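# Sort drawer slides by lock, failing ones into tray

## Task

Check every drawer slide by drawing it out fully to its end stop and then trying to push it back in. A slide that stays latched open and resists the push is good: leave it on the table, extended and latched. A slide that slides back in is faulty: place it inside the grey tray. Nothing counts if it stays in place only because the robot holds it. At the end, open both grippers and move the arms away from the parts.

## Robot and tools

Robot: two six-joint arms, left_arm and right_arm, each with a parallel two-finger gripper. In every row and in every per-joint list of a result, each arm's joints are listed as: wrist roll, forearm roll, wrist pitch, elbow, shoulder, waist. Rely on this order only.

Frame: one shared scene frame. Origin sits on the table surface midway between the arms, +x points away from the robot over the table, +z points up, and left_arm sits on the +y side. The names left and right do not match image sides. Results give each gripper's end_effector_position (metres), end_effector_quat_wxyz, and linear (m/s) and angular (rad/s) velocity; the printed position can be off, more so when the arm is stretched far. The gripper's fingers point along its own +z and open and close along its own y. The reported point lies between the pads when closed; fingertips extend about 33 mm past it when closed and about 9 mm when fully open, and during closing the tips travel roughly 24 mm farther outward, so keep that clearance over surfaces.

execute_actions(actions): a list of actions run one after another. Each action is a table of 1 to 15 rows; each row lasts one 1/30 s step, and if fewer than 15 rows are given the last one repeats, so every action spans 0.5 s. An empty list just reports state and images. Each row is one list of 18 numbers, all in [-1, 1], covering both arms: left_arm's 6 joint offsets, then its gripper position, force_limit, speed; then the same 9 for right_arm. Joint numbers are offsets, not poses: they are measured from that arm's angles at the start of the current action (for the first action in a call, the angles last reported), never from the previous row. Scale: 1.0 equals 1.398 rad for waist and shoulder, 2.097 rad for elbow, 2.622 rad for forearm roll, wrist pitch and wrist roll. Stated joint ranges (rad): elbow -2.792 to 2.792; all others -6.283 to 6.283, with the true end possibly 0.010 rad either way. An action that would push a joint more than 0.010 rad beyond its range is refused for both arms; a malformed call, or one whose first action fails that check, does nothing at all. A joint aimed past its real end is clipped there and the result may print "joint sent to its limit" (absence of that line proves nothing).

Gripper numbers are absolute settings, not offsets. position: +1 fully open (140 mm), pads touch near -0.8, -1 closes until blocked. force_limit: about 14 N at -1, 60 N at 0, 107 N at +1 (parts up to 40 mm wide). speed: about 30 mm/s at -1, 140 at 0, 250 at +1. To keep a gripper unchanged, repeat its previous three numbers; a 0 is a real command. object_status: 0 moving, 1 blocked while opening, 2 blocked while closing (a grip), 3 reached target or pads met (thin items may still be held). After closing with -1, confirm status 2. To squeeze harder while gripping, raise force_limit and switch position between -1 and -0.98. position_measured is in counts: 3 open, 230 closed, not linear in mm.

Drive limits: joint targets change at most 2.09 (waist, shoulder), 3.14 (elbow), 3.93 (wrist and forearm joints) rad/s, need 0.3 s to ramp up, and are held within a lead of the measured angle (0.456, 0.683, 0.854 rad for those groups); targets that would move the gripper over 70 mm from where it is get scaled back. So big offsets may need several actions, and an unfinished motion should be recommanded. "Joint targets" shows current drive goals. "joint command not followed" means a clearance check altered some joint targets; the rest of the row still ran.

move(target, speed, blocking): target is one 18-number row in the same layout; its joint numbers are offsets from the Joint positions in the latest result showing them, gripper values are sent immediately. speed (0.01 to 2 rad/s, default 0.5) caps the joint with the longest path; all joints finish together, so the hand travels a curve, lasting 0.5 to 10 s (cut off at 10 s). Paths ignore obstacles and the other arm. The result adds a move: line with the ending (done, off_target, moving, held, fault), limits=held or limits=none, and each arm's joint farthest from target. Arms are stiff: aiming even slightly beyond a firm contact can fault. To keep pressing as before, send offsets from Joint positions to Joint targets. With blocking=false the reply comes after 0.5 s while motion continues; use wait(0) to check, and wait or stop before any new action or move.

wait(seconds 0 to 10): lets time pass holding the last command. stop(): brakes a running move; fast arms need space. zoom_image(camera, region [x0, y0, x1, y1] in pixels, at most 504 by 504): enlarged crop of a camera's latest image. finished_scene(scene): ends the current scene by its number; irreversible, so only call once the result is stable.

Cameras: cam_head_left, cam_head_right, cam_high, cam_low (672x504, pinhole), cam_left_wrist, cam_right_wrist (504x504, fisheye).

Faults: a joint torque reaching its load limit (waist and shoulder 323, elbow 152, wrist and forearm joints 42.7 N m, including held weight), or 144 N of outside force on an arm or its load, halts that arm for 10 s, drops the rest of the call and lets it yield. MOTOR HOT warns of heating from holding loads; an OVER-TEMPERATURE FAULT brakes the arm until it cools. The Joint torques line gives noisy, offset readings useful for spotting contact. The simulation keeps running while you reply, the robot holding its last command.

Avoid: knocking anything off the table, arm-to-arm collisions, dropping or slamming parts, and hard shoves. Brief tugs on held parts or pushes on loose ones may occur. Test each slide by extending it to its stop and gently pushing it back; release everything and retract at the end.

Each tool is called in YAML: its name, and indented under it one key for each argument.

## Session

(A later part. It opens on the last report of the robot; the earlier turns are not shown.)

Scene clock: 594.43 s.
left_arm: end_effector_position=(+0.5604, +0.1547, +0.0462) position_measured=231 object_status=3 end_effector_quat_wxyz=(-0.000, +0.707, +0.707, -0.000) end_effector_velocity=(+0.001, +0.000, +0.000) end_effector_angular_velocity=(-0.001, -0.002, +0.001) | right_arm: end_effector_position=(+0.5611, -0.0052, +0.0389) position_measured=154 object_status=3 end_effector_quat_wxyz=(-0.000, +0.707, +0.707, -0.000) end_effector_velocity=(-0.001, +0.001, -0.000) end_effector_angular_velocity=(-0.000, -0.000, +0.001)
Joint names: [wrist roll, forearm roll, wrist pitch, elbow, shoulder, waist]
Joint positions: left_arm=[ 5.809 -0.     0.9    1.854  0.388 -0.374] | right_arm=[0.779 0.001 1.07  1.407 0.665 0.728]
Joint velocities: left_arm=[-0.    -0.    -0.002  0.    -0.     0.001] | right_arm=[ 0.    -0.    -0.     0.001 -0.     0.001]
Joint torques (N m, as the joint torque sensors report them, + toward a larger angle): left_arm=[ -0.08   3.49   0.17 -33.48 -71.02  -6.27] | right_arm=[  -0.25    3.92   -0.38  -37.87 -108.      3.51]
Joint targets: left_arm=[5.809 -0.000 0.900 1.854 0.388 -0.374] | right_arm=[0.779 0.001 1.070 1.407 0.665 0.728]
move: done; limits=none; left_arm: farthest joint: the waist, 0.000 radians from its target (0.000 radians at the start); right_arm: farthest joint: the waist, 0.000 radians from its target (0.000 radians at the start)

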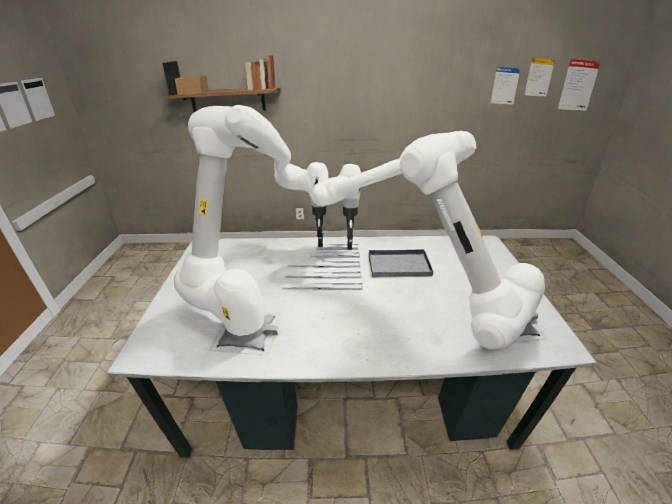

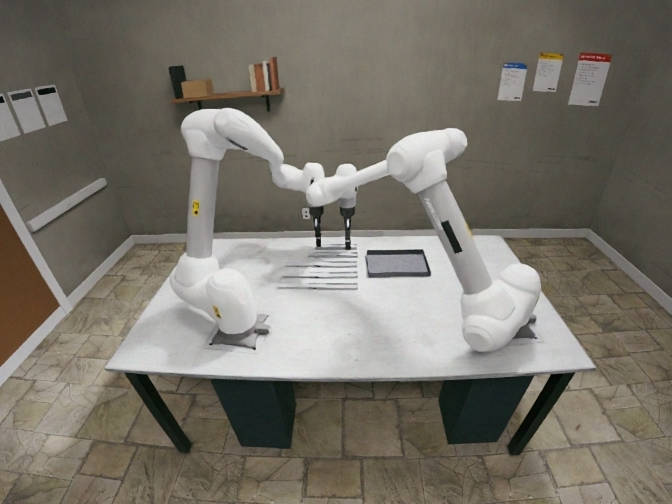

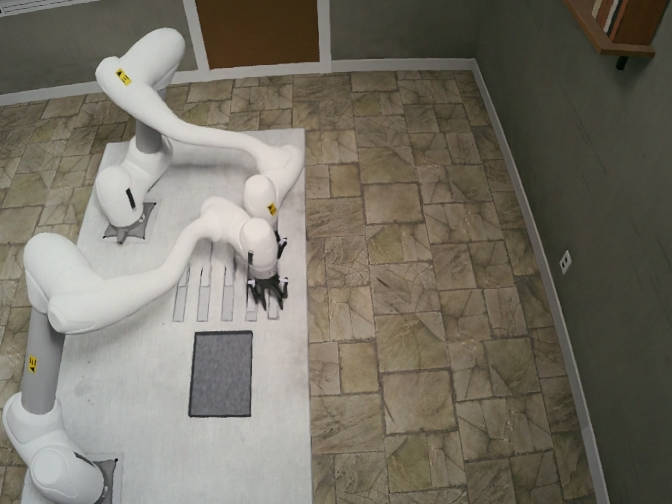

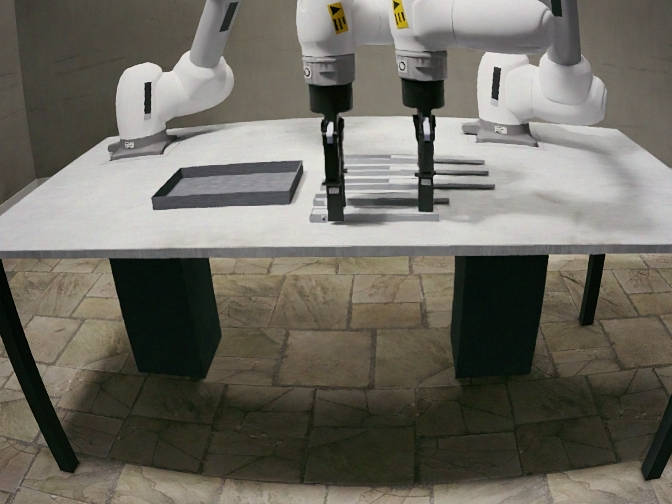

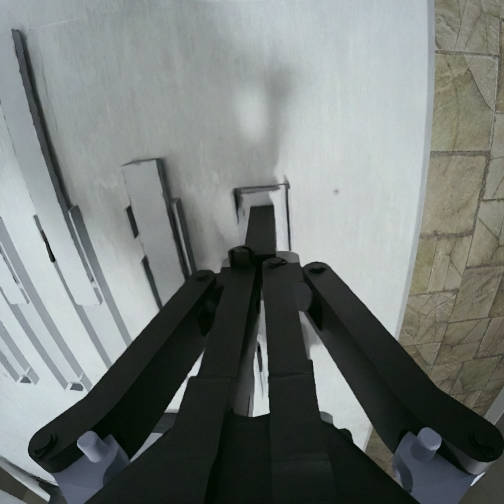

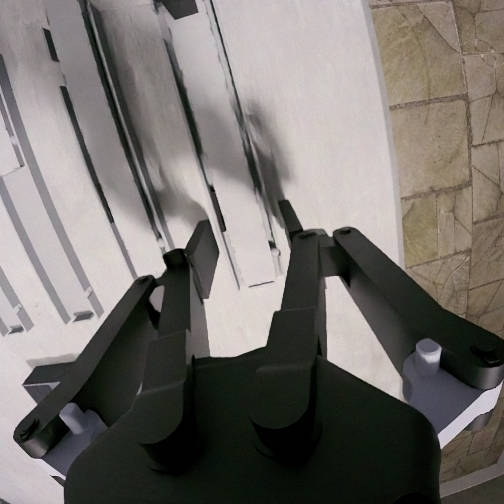

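Grip right; lower left 1.9 mm (per mm: q5 −.00065, q3 .00035, q2 .00073).

execute_actions:
  actions:
    - [[0,0,-0.0012,0.0007,0.0014,0,-1,-0.6,0.3,0,0,0,0,0,0,-1,0,-0.7]]
    - [[0,0,0,0,0,0,-1,-0.6,0.3,0,0,0,0,0,0,-1,0,-0.7]]
    - [[0,0,0,0,0,0,-1,-0.6,0.3,0,0,0,0,0,0,-1,0,-0.7]]
    - [[0,0,0,0,0,0,-1,-0.6,0.3,0,0,0,0,0,0,-1,0,-0.7]]

Scene clock: 604.53 s.
left_arm: end_effector_position=(+0.5603, +0.1548, +0.0443) position_measured=231 object_status=3 end_effector_quat_wxyz=(-0.000, +0.707, +0.707, -0.000) end_effector_velocity=(-0.001, -0.000, -0.001) end_effector_angular_velocity=(-0.001, +0.001, +0.001) | right_arm: end_effector_position=(+0.5611, -0.0052, +0.0389) position_measured=175 object_status=2 end_effector_quat_wxyz=(-0.000, +0.707, +0.707, -0.000) end_effector_velocity=(+0.001, -0.000, +0.001) end_effector_angular_velocity=(+0.001, -0.001, -0.000)
Joint names: [wrist roll, forearm roll, wrist pitch, elbow, shoulder, waist]
Joint positions: left_arm=[ 5.809 -0.     0.897  1.856  0.39  -0.374] | right_arm=[0.779 0.001 1.07  1.407 0.665 0.728]
Joint velocities: left_arm=[ 0.    -0.001 -0.001  0.001  0.    -0.   ] | right_arm=[-0.    -0.     0.    -0.001 -0.001 -0.   ]
Joint torques (N m, as the joint torque sensors report them, + toward a larger angle): left_arm=[  0.02   2.8   -0.17 -22.33 -54.6   -6.22] | right_arm=[  0.21   3.31  -3.77 -32.87 -88.36   1.38]
Joint targets: left_arm=[5.809 -0.000 0.897 1.856 0.390 -0.374] | right_arm=[0.779 0.001 1.070 1.407 0.665 0.728]

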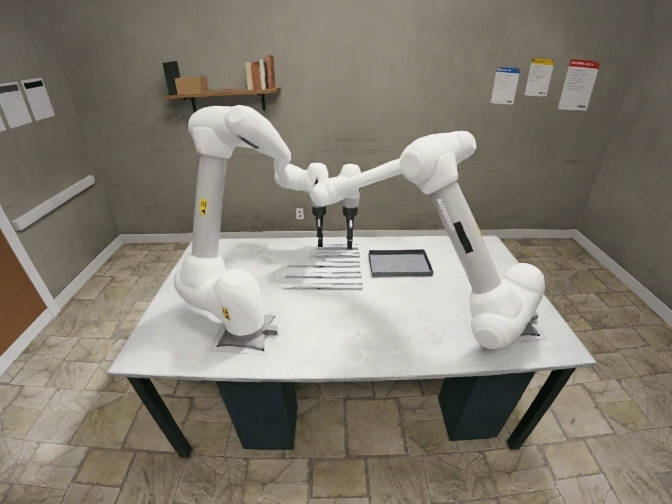

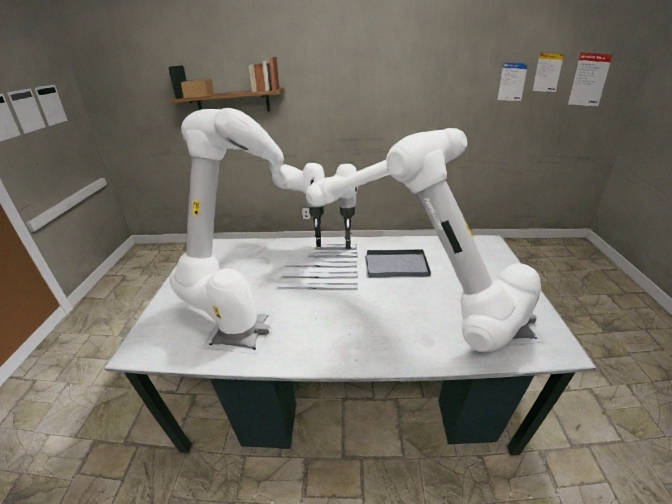

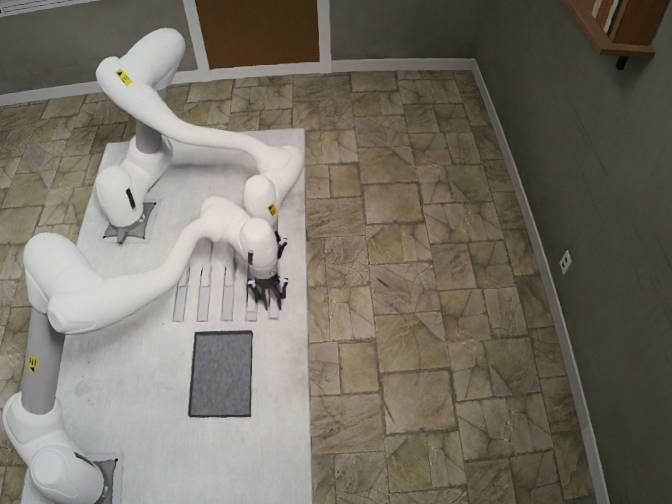

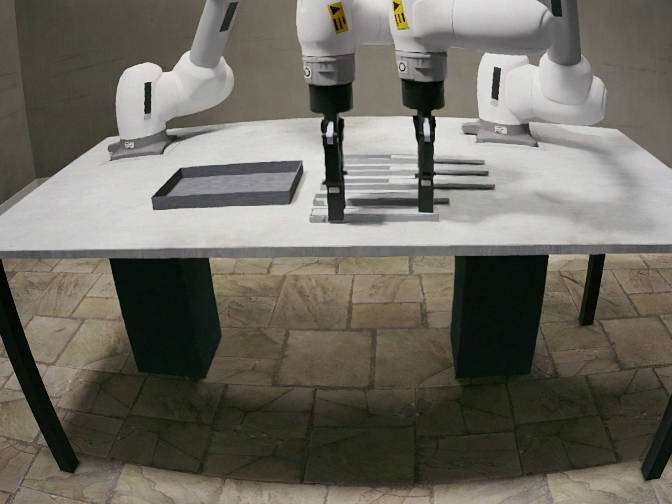

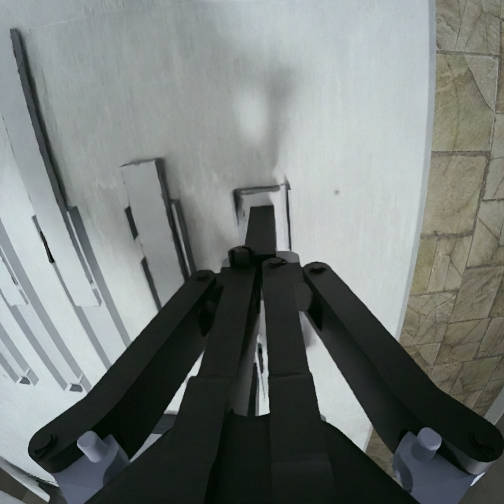

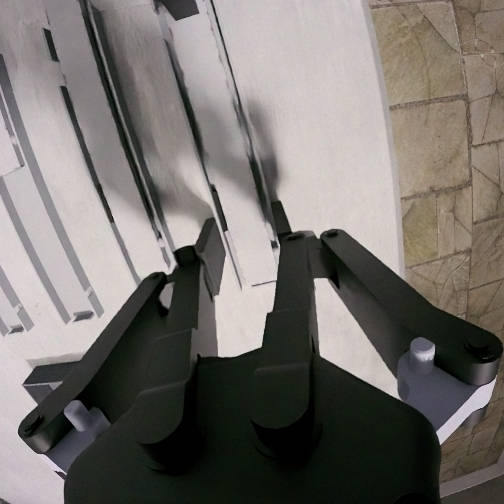

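move:
  target: [0.0244,0,-0.005,0.0172,-0.0168,0.0458,-1,-0.6,0.3,0,0,0,0,0,0,-1,0,-0.7]
  speed: 0.04

execute_actions:
  actions:
    - [[0,0,0.0033,-0.0018,-0.0037,0,-1,-0.6,0.3,0,0,0,0,0,0,-1,0,-0.7]]
    - [[0,0,0,0,0,0,-0.35,-0.6,0.3,0,0,0,0,0,0,-1,0,-0.7]]
    - [[0,0,-0.0039,0.0021,0.0044,0,-0.35,-0.6,0.3,0,0,0,0,0,0,-1,0,-0.7]]
    - [[0,0,0,0,0,0,-1,-0.6,-0.5,0,0,0,0,0,0,-1,0,-0.7]]
    - [[0,0,0,0,0,0,-1,-0.6,-0.5,0,0,0,0,0,0,-1,0,-0.7]]
    - [[0,0,0,0,0,0,-1,-0.6,-0.5,0,0,0,0,0,0,-1,0,-0.7]]

Scene clock: 620.07 s.
left_arm: end_effector_position=(+0.5604, +0.2017, +0.0442) position_measured=231 object_status=3 end_effector_quat_wxyz=(-0.000, +0.707, +0.707, -0.000) end_effector_velocity=(+0.000, +0.000, +0.000) end_effector_angular_velocity=(+0.000, -0.000, -0.001) | right_arm: end_effector_position=(+0.5611, -0.0052, +0.0389) position_measured=175 object_status=2 end_effector_quat_wxyz=(-0.000, +0.707, +0.707, -0.000) end_effector_velocity=(+0.000, +0.000, +0.000) end_effector_angular_velocity=(+0.001, +0.000, -0.000)
Joint names: [wrist roll, forearm roll, wrist pitch, elbow, shoulder, waist]
Joint positions: left_arm=[ 5.873 -0.     0.884  1.892  0.366 -0.31 ] | right_arm=[0.779 0.001 1.07  1.407 0.665 0.728]
Joint velocities: left_arm=[ 0.001  0.     0.     0.    -0.     0.   ] | right_arm=[-0.  0.  0. -0. -0.  0.]
Joint torques (N m, as the joint torque sensors report them, + toward a larger angle): left_arm=[ -0.14   4.81  -3.02 -23.87 -46.91  -2.8 ] | right_arm=[  0.14   3.18  -3.23 -31.9  -88.67   1.03]
Joint targets: left_arm=[5.873 -0.000 0.884 1.892 0.366 -0.310] | right_arm=[0.779 0.001 1.070 1.407 0.665 0.728]
move: done; limits=none; left_arm: farthest joint: the elbow, 0.001 radians from its target (0.037 radians at the start); right_arm: farthest joint: the waist, 0.000 radians from its target (0.000 radians at the start)

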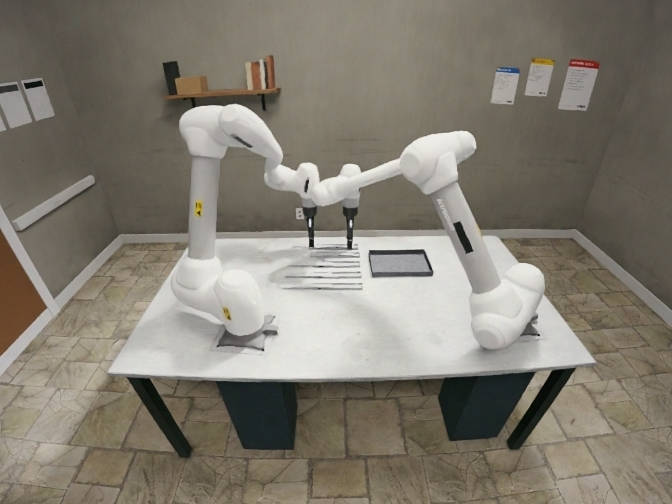

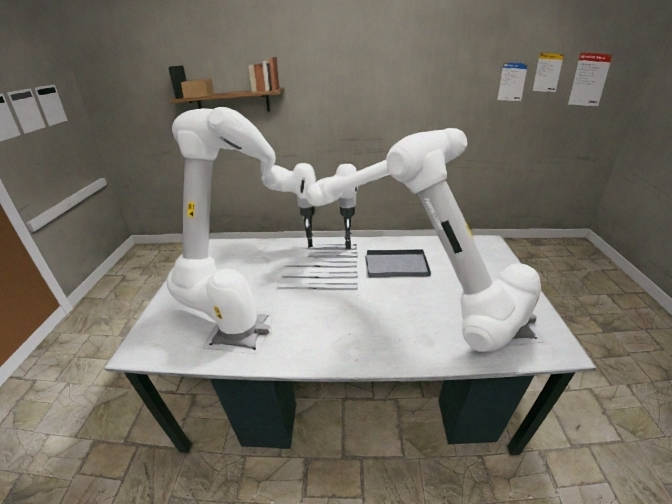

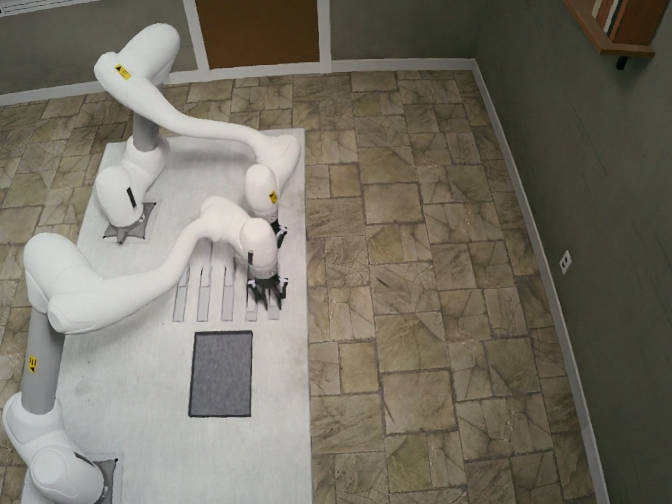

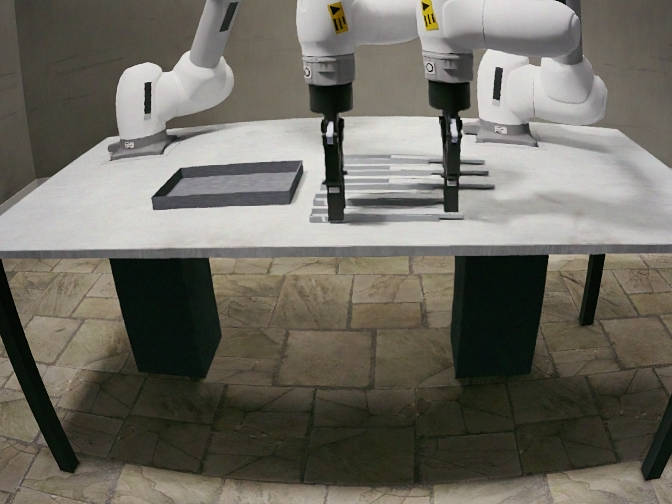

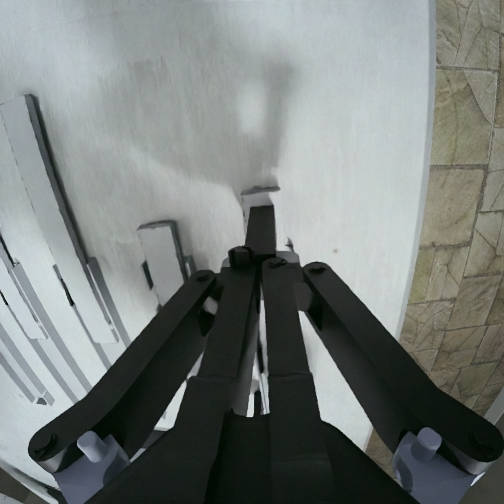

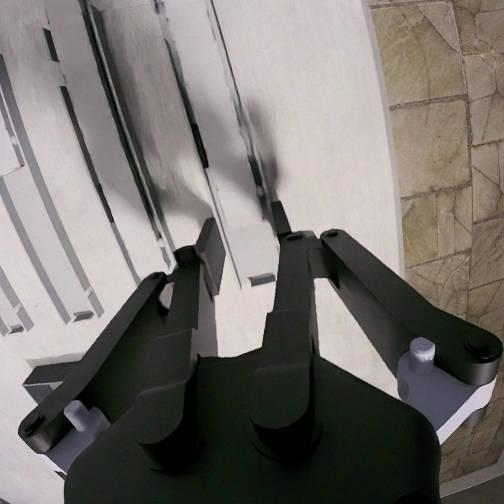

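Scene clock: 623.07 s.
left_arm: end_effector_position=(+0.5604, +0.2017, +0.0433) position_measured=194 object_status=2 end_effector_quat_wxyz=(-0.000, +0.707, +0.707, -0.000) end_effector_velocity=(+0.002, +0.000, +0.001) end_effector_angular_velocity=(+0.001, -0.003, -0.001) | right_arm: end_effector_position=(+0.5611, -0.0052, +0.0389) position_measured=175 object_status=2 end_effector_quat_wxyz=(-0.000, +0.707, +0.707, -0.000) end_effector_velocity=(+0.000, -0.001, -0.001) end_effector_angular_velocity=(-0.001, -0.000, -0.001)
Joint names: [wrist roll, forearm roll, wrist pitch, elbow, shoulder, waist]
Joint positions: left_arm=[ 5.873 -0.     0.882  1.892  0.367 -0.31 ] | right_arm=[0.779 0.001 1.07  1.407 0.665 0.728]
Joint velocities: left_arm=[-0.     0.002 -0.001 -0.002 -0.     0.   ] | right_arm=[ 0.001 -0.001 -0.     0.     0.001 -0.001]
Joint torques (N m, as the joint torque sensors report them, + toward a larger angle): left_arm=[  0.15   3.25  -1.32 -31.2  -64.01  -6.21] | right_arm=[ -0.05   3.45  -2.13 -30.9  -90.5    1.58]
Joint targets: left_arm=[5.873 -0.000 0.882 1.892 0.367 -0.310] | right_arm=[0.779 0.001 1.070 1.407 0.665 0.728]

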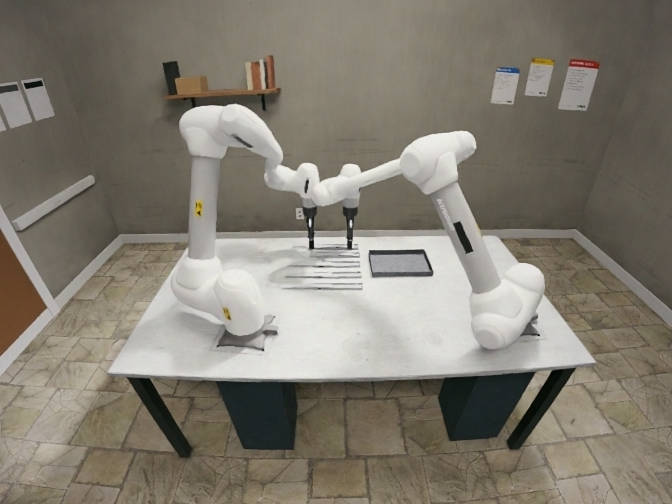

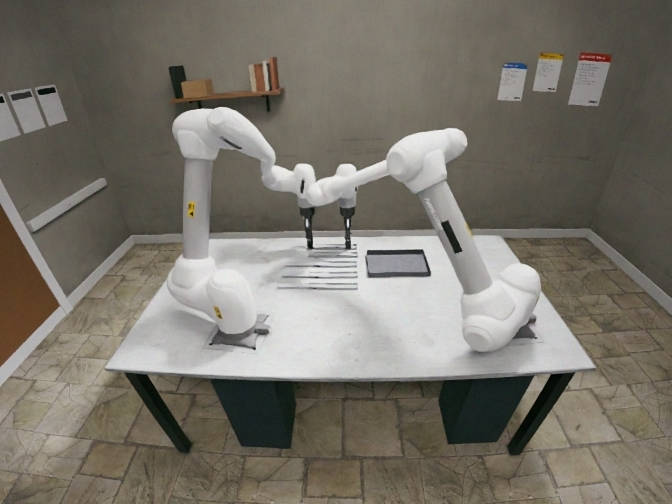

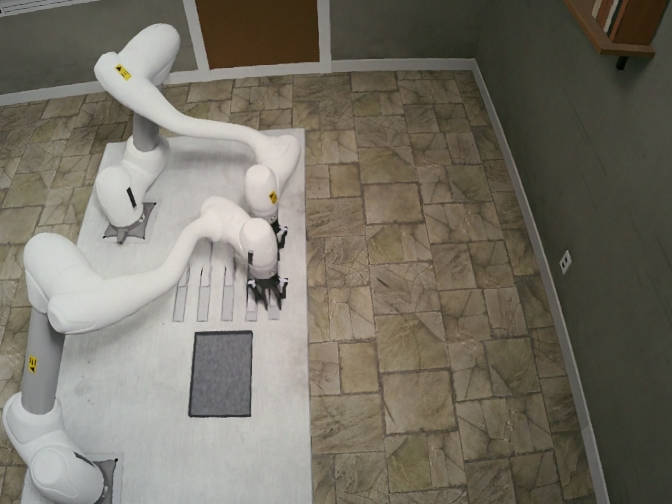

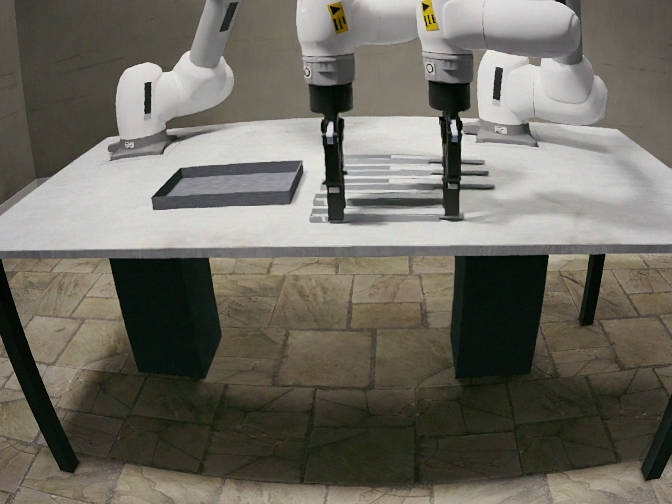

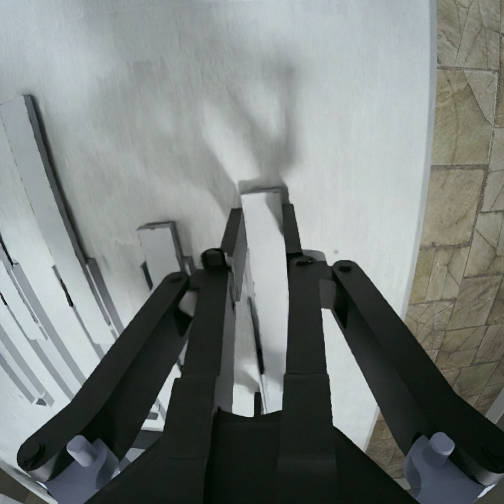

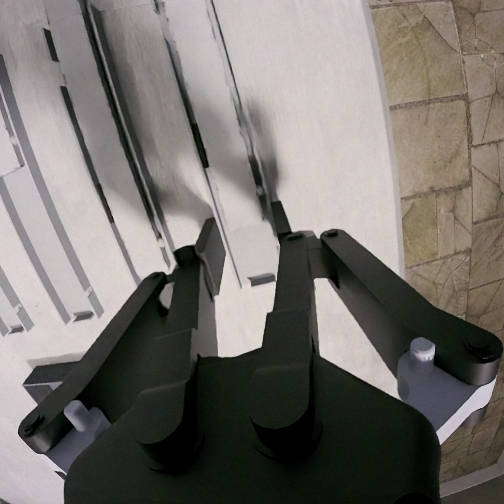

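move:
  target: [0.0277,0,-0.004,0.0152,-0.015,0.0519,-1,-0.6,-0.5,0,0,0,0,0,0,-1,0,-0.7]
  speed: 0.07

move:
  target: [0.0343,0,-0.0034,0.0134,-0.0136,0.0644,-1,-0.6,-0.5,0,0,0,0,0,0,-1,0,-0.7]
  speed: 0.07

move:
  target: [-0.009,0,0.0008,-0.0033,0.0034,-0.0168,-1,-0.6,-0.5,0,0,0,0,0,0,-1,0,-0.7]
  speed: 0.04

Scene clock: 637.40 s.
left_arm: end_effector_position=(+0.5602, +0.2522, +0.0432) position_measured=194 object_status=2 end_effector_quat_wxyz=(-0.000, +0.707, +0.707, -0.000) end_effector_velocity=(+0.001, -0.001, +0.000) end_effector_angular_velocity=(-0.001, -0.001, -0.001) | right_arm: end_effector_position=(+0.5611, -0.0052, +0.0389) position_measured=175 object_status=2 end_effector_quat_wxyz=(-0.000, +0.707, +0.707, -0.000) end_effector_velocity=(-0.000, +0.000, -0.000) end_effector_angular_velocity=(-0.000, -0.000, +0.001)
Joint names: [wrist roll, forearm roll, wrist pitch, elbow, shoulder, waist]
Joint positions: left_arm=[ 5.945 -0.     0.872  1.924  0.346 -0.238] | right_arm=[0.779 0.001 1.07  1.407 0.665 0.728]
Joint velocities: left_arm=[ 0.    -0.001 -0.    -0.001  0.001 -0.001] | right_arm=[-0. -0. -0. -0.  0.  0.]
Joint torques (N m, as the joint torque sensors report them, + toward a larger angle): left_arm=[ -0.09   3.21   2.02 -22.65 -57.97  -5.06] | right_arm=[  0.01   3.45  -1.14 -29.4  -90.04   2.13]
Joint targets: left_arm=[5.945 -0.000 0.872 1.924 0.346 -0.238] | right_arm=[0.779 0.001 1.070 1.407 0.665 0.728]
move: done; limits=none; left_arm: farthest joint: the waist, 0.000 radians from its target (0.073 radians at the start); right_arm: farthest joint: the waist, 0.000 radians from its target (0.000 radians at the start)

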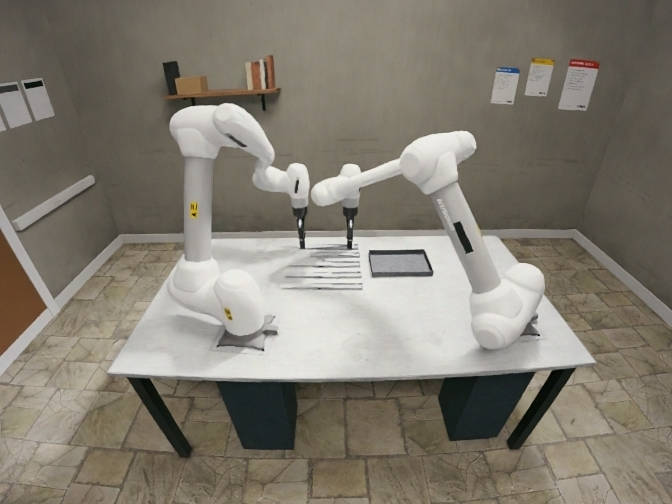

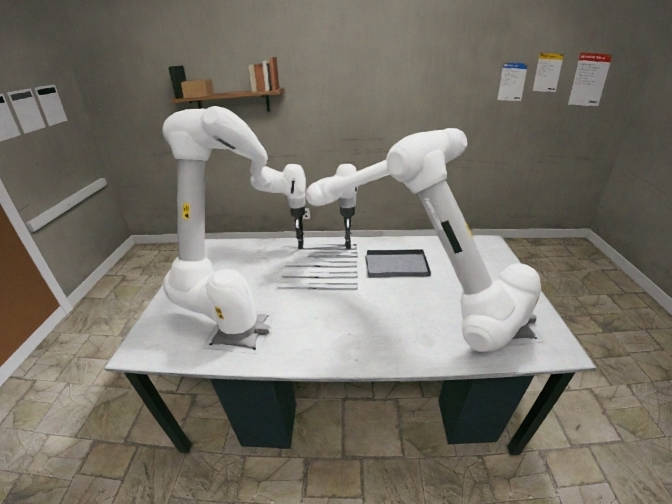

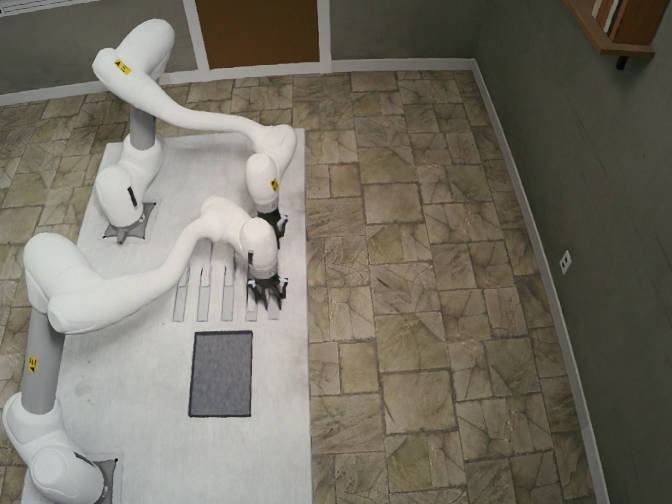

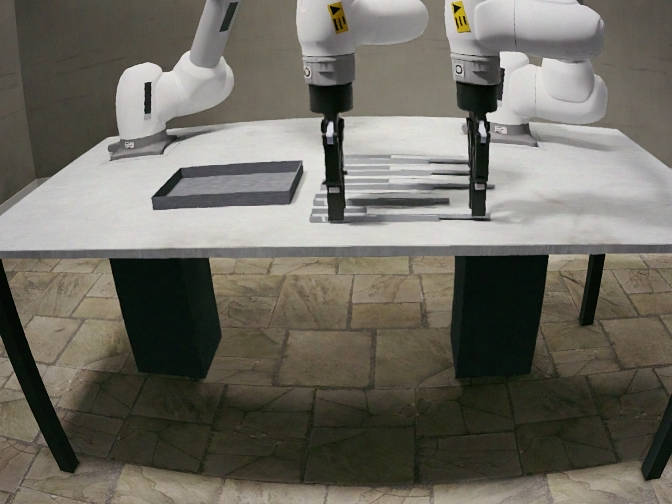

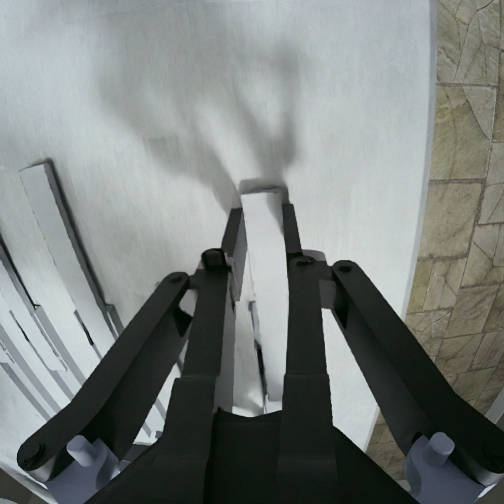

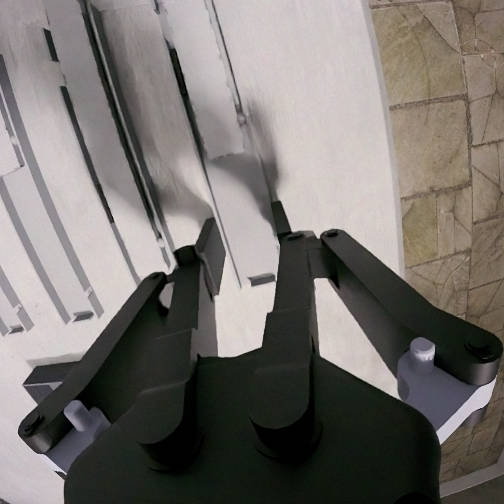

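Scene clock: 639.00 s.
left_arm: end_effector_position=(+0.5598, +0.3116, +0.0432) position_measured=194 object_status=2 end_effector_quat_wxyz=(-0.000, +0.707, +0.707, -0.000) end_effector_velocity=(+0.000, -0.000, +0.000) end_effector_angular_velocity=(+0.001, -0.002, -0.002) | right_arm: end_effector_position=(+0.5610, -0.0051, +0.0389) position_measured=175 object_status=2 end_effector_quat_wxyz=(-0.000, +0.707, +0.707, -0.000) end_effector_velocity=(-0.000, -0.000, -0.000) end_effector_angular_velocity=(-0.000, +0.001, -0.001)
Joint names: [wrist roll, forearm roll, wrist pitch, elbow, shoulder, waist]
Joint positions: left_arm=[ 6.035 -0.     0.863  1.952  0.327 -0.148] | right_arm=[0.779 0.001 1.07  1.407 0.665 0.728]
Joint velocities: left_arm=[ 0.001  0.001 -0.001 -0.    -0.    -0.   ] | right_arm=[ 0.  0.  0.  0.  0. -0.]
Joint torques (N m, as the joint torque sensors report them, + toward a larger angle): left_arm=[ -0.04  13.75   3.88 -24.15 -62.31  18.28] | right_arm=[ -0.11  -5.8    9.98 -16.07 -99.58 -22.94]
Joint targets: left_arm=[6.035 -0.000 0.863 1.952 0.327 -0.148] | right_arm=[0.779 0.001 1.070 1.407 0.665 0.728]
move: done; limits=none; left_arm: farthest joint: the waist, 0.000 radians from its target (0.090 radians at the start); right_arm: farthest joint: the waist, 0.000 radians from its target (0.000 radians at the start)

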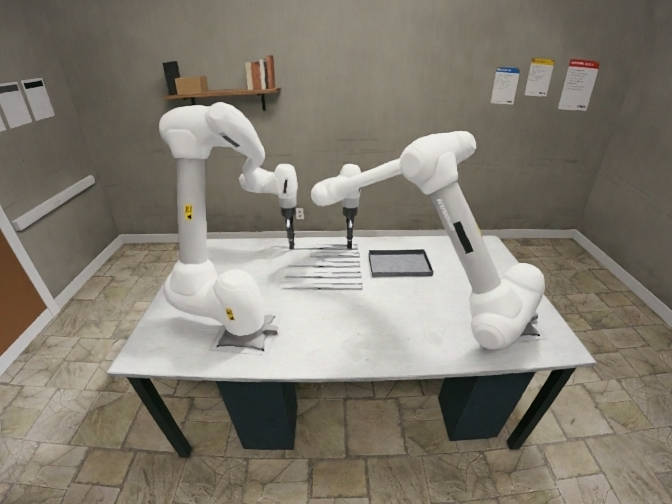

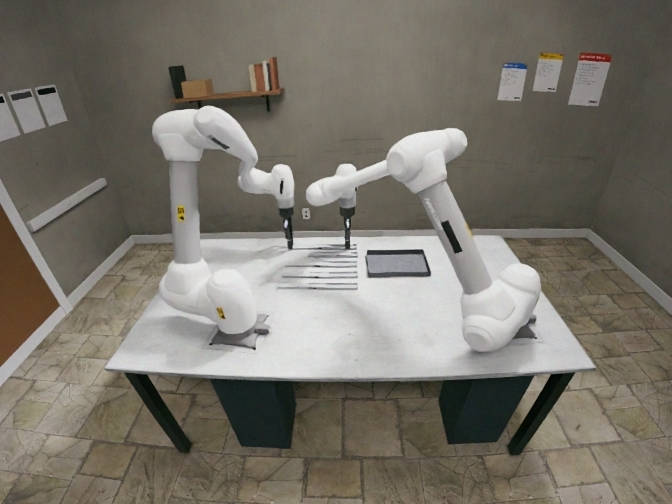

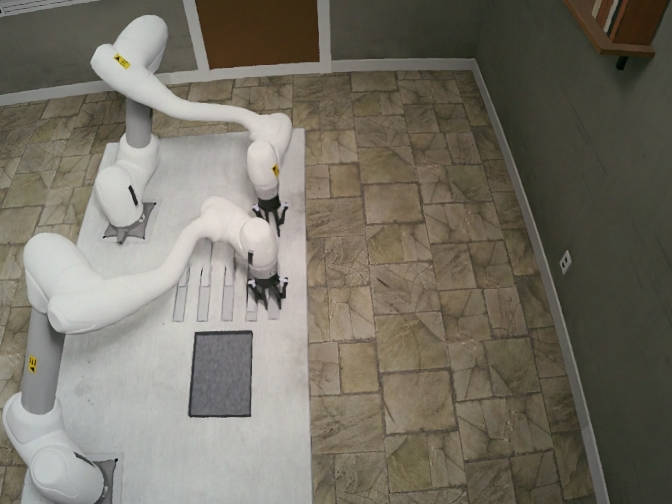

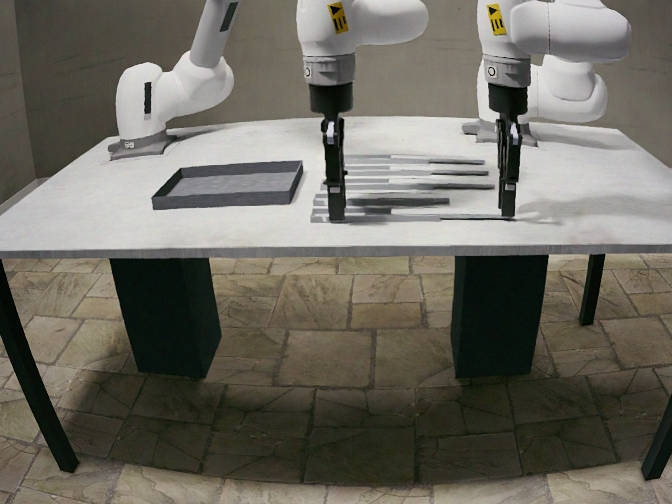

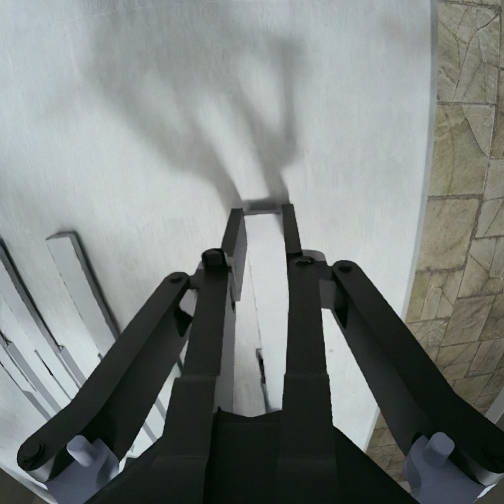

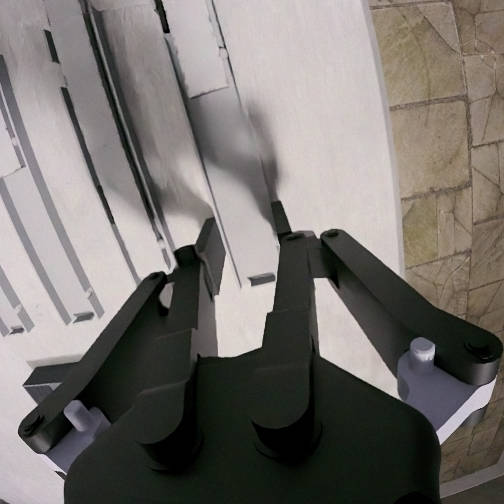

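Scene clock: 639.83 s.
left_arm: end_effector_position=(+0.5603, +0.2963, +0.0432) position_measured=194 object_status=2 end_effector_quat_wxyz=(-0.000, +0.707, +0.707, -0.000) end_effector_velocity=(-0.001, -0.001, -0.001) end_effector_angular_velocity=(+0.001, +0.001, -0.003) | right_arm: end_effector_position=(+0.5610, -0.0051, +0.0389) position_measured=175 object_status=2 end_effector_quat_wxyz=(-0.000, +0.707, +0.707, -0.000) end_effector_velocity=(+0.001, +0.001, +0.001) end_effector_angular_velocity=(+0.001, -0.002, +0.000)
Joint names: [wrist roll, forearm roll, wrist pitch, elbow, shoulder, waist]
Joint positions: left_arm=[ 6.012 -0.     0.865  1.945  0.332 -0.171] | right_arm=[0.779 0.001 1.07  1.407 0.665 0.728]
Joint velocities: left_arm=[-0.001  0.001  0.     0.     0.001 -0.002] | right_arm=[-0.    -0.001 -0.    -0.002 -0.001  0.   ]
Joint torques (N m, as the joint torque sensors report them, + toward a larger angle): left_arm=[ -0.1    3.37  -1.83 -32.71 -61.13  -5.65] | right_arm=[ -0.25   3.64  -3.01 -31.83 -88.13   2.65]
Joint targets: left_arm=[6.012 -0.000 0.865 1.945 0.332 -0.171] | right_arm=[0.779 0.001 1.070 1.407 0.665 0.728]
move: done; limits=none; left_arm: farthest joint: the waist, 0.000 radians from its target (0.024 radians at the start); right_arm: farthest joint: the waist, 0.000 radians from its target (0.000 radians at the start)

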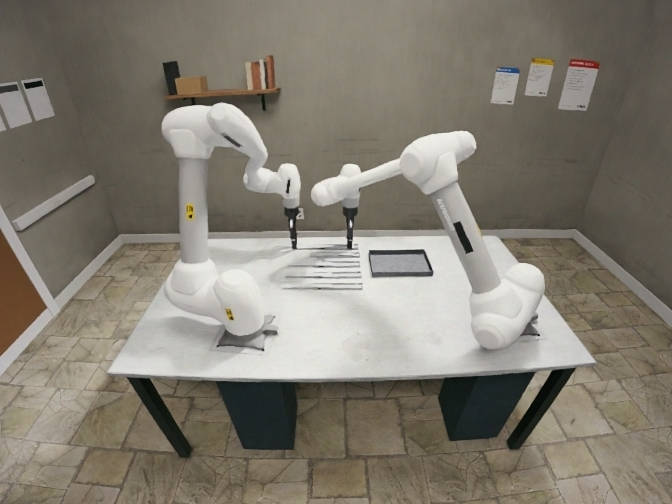

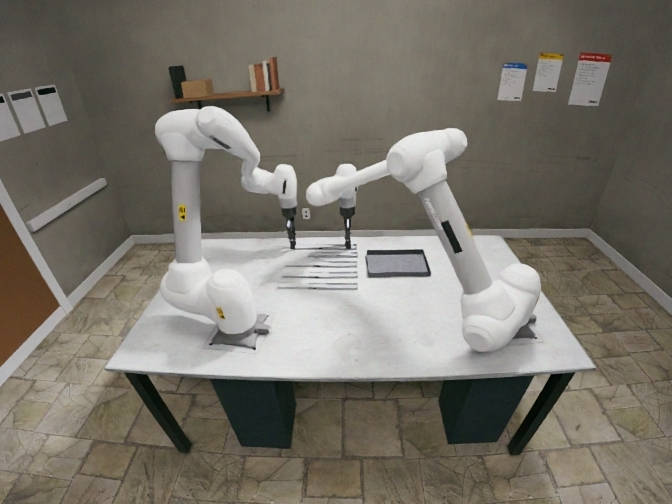

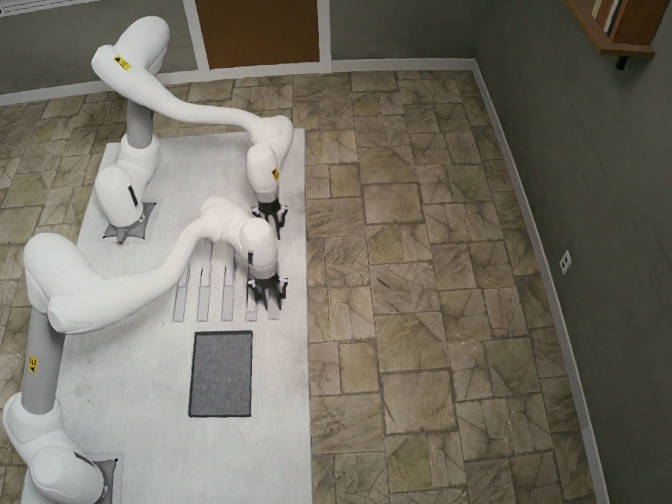

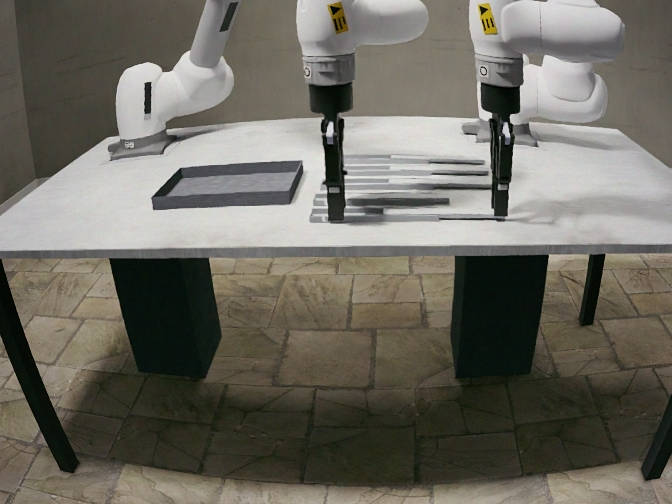

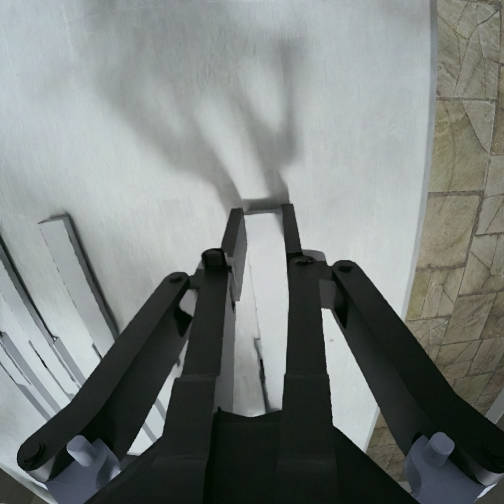

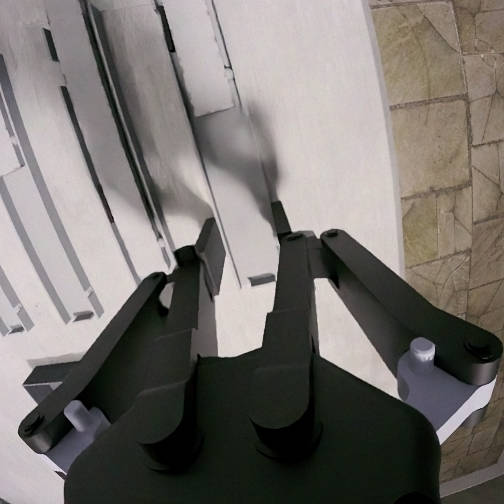

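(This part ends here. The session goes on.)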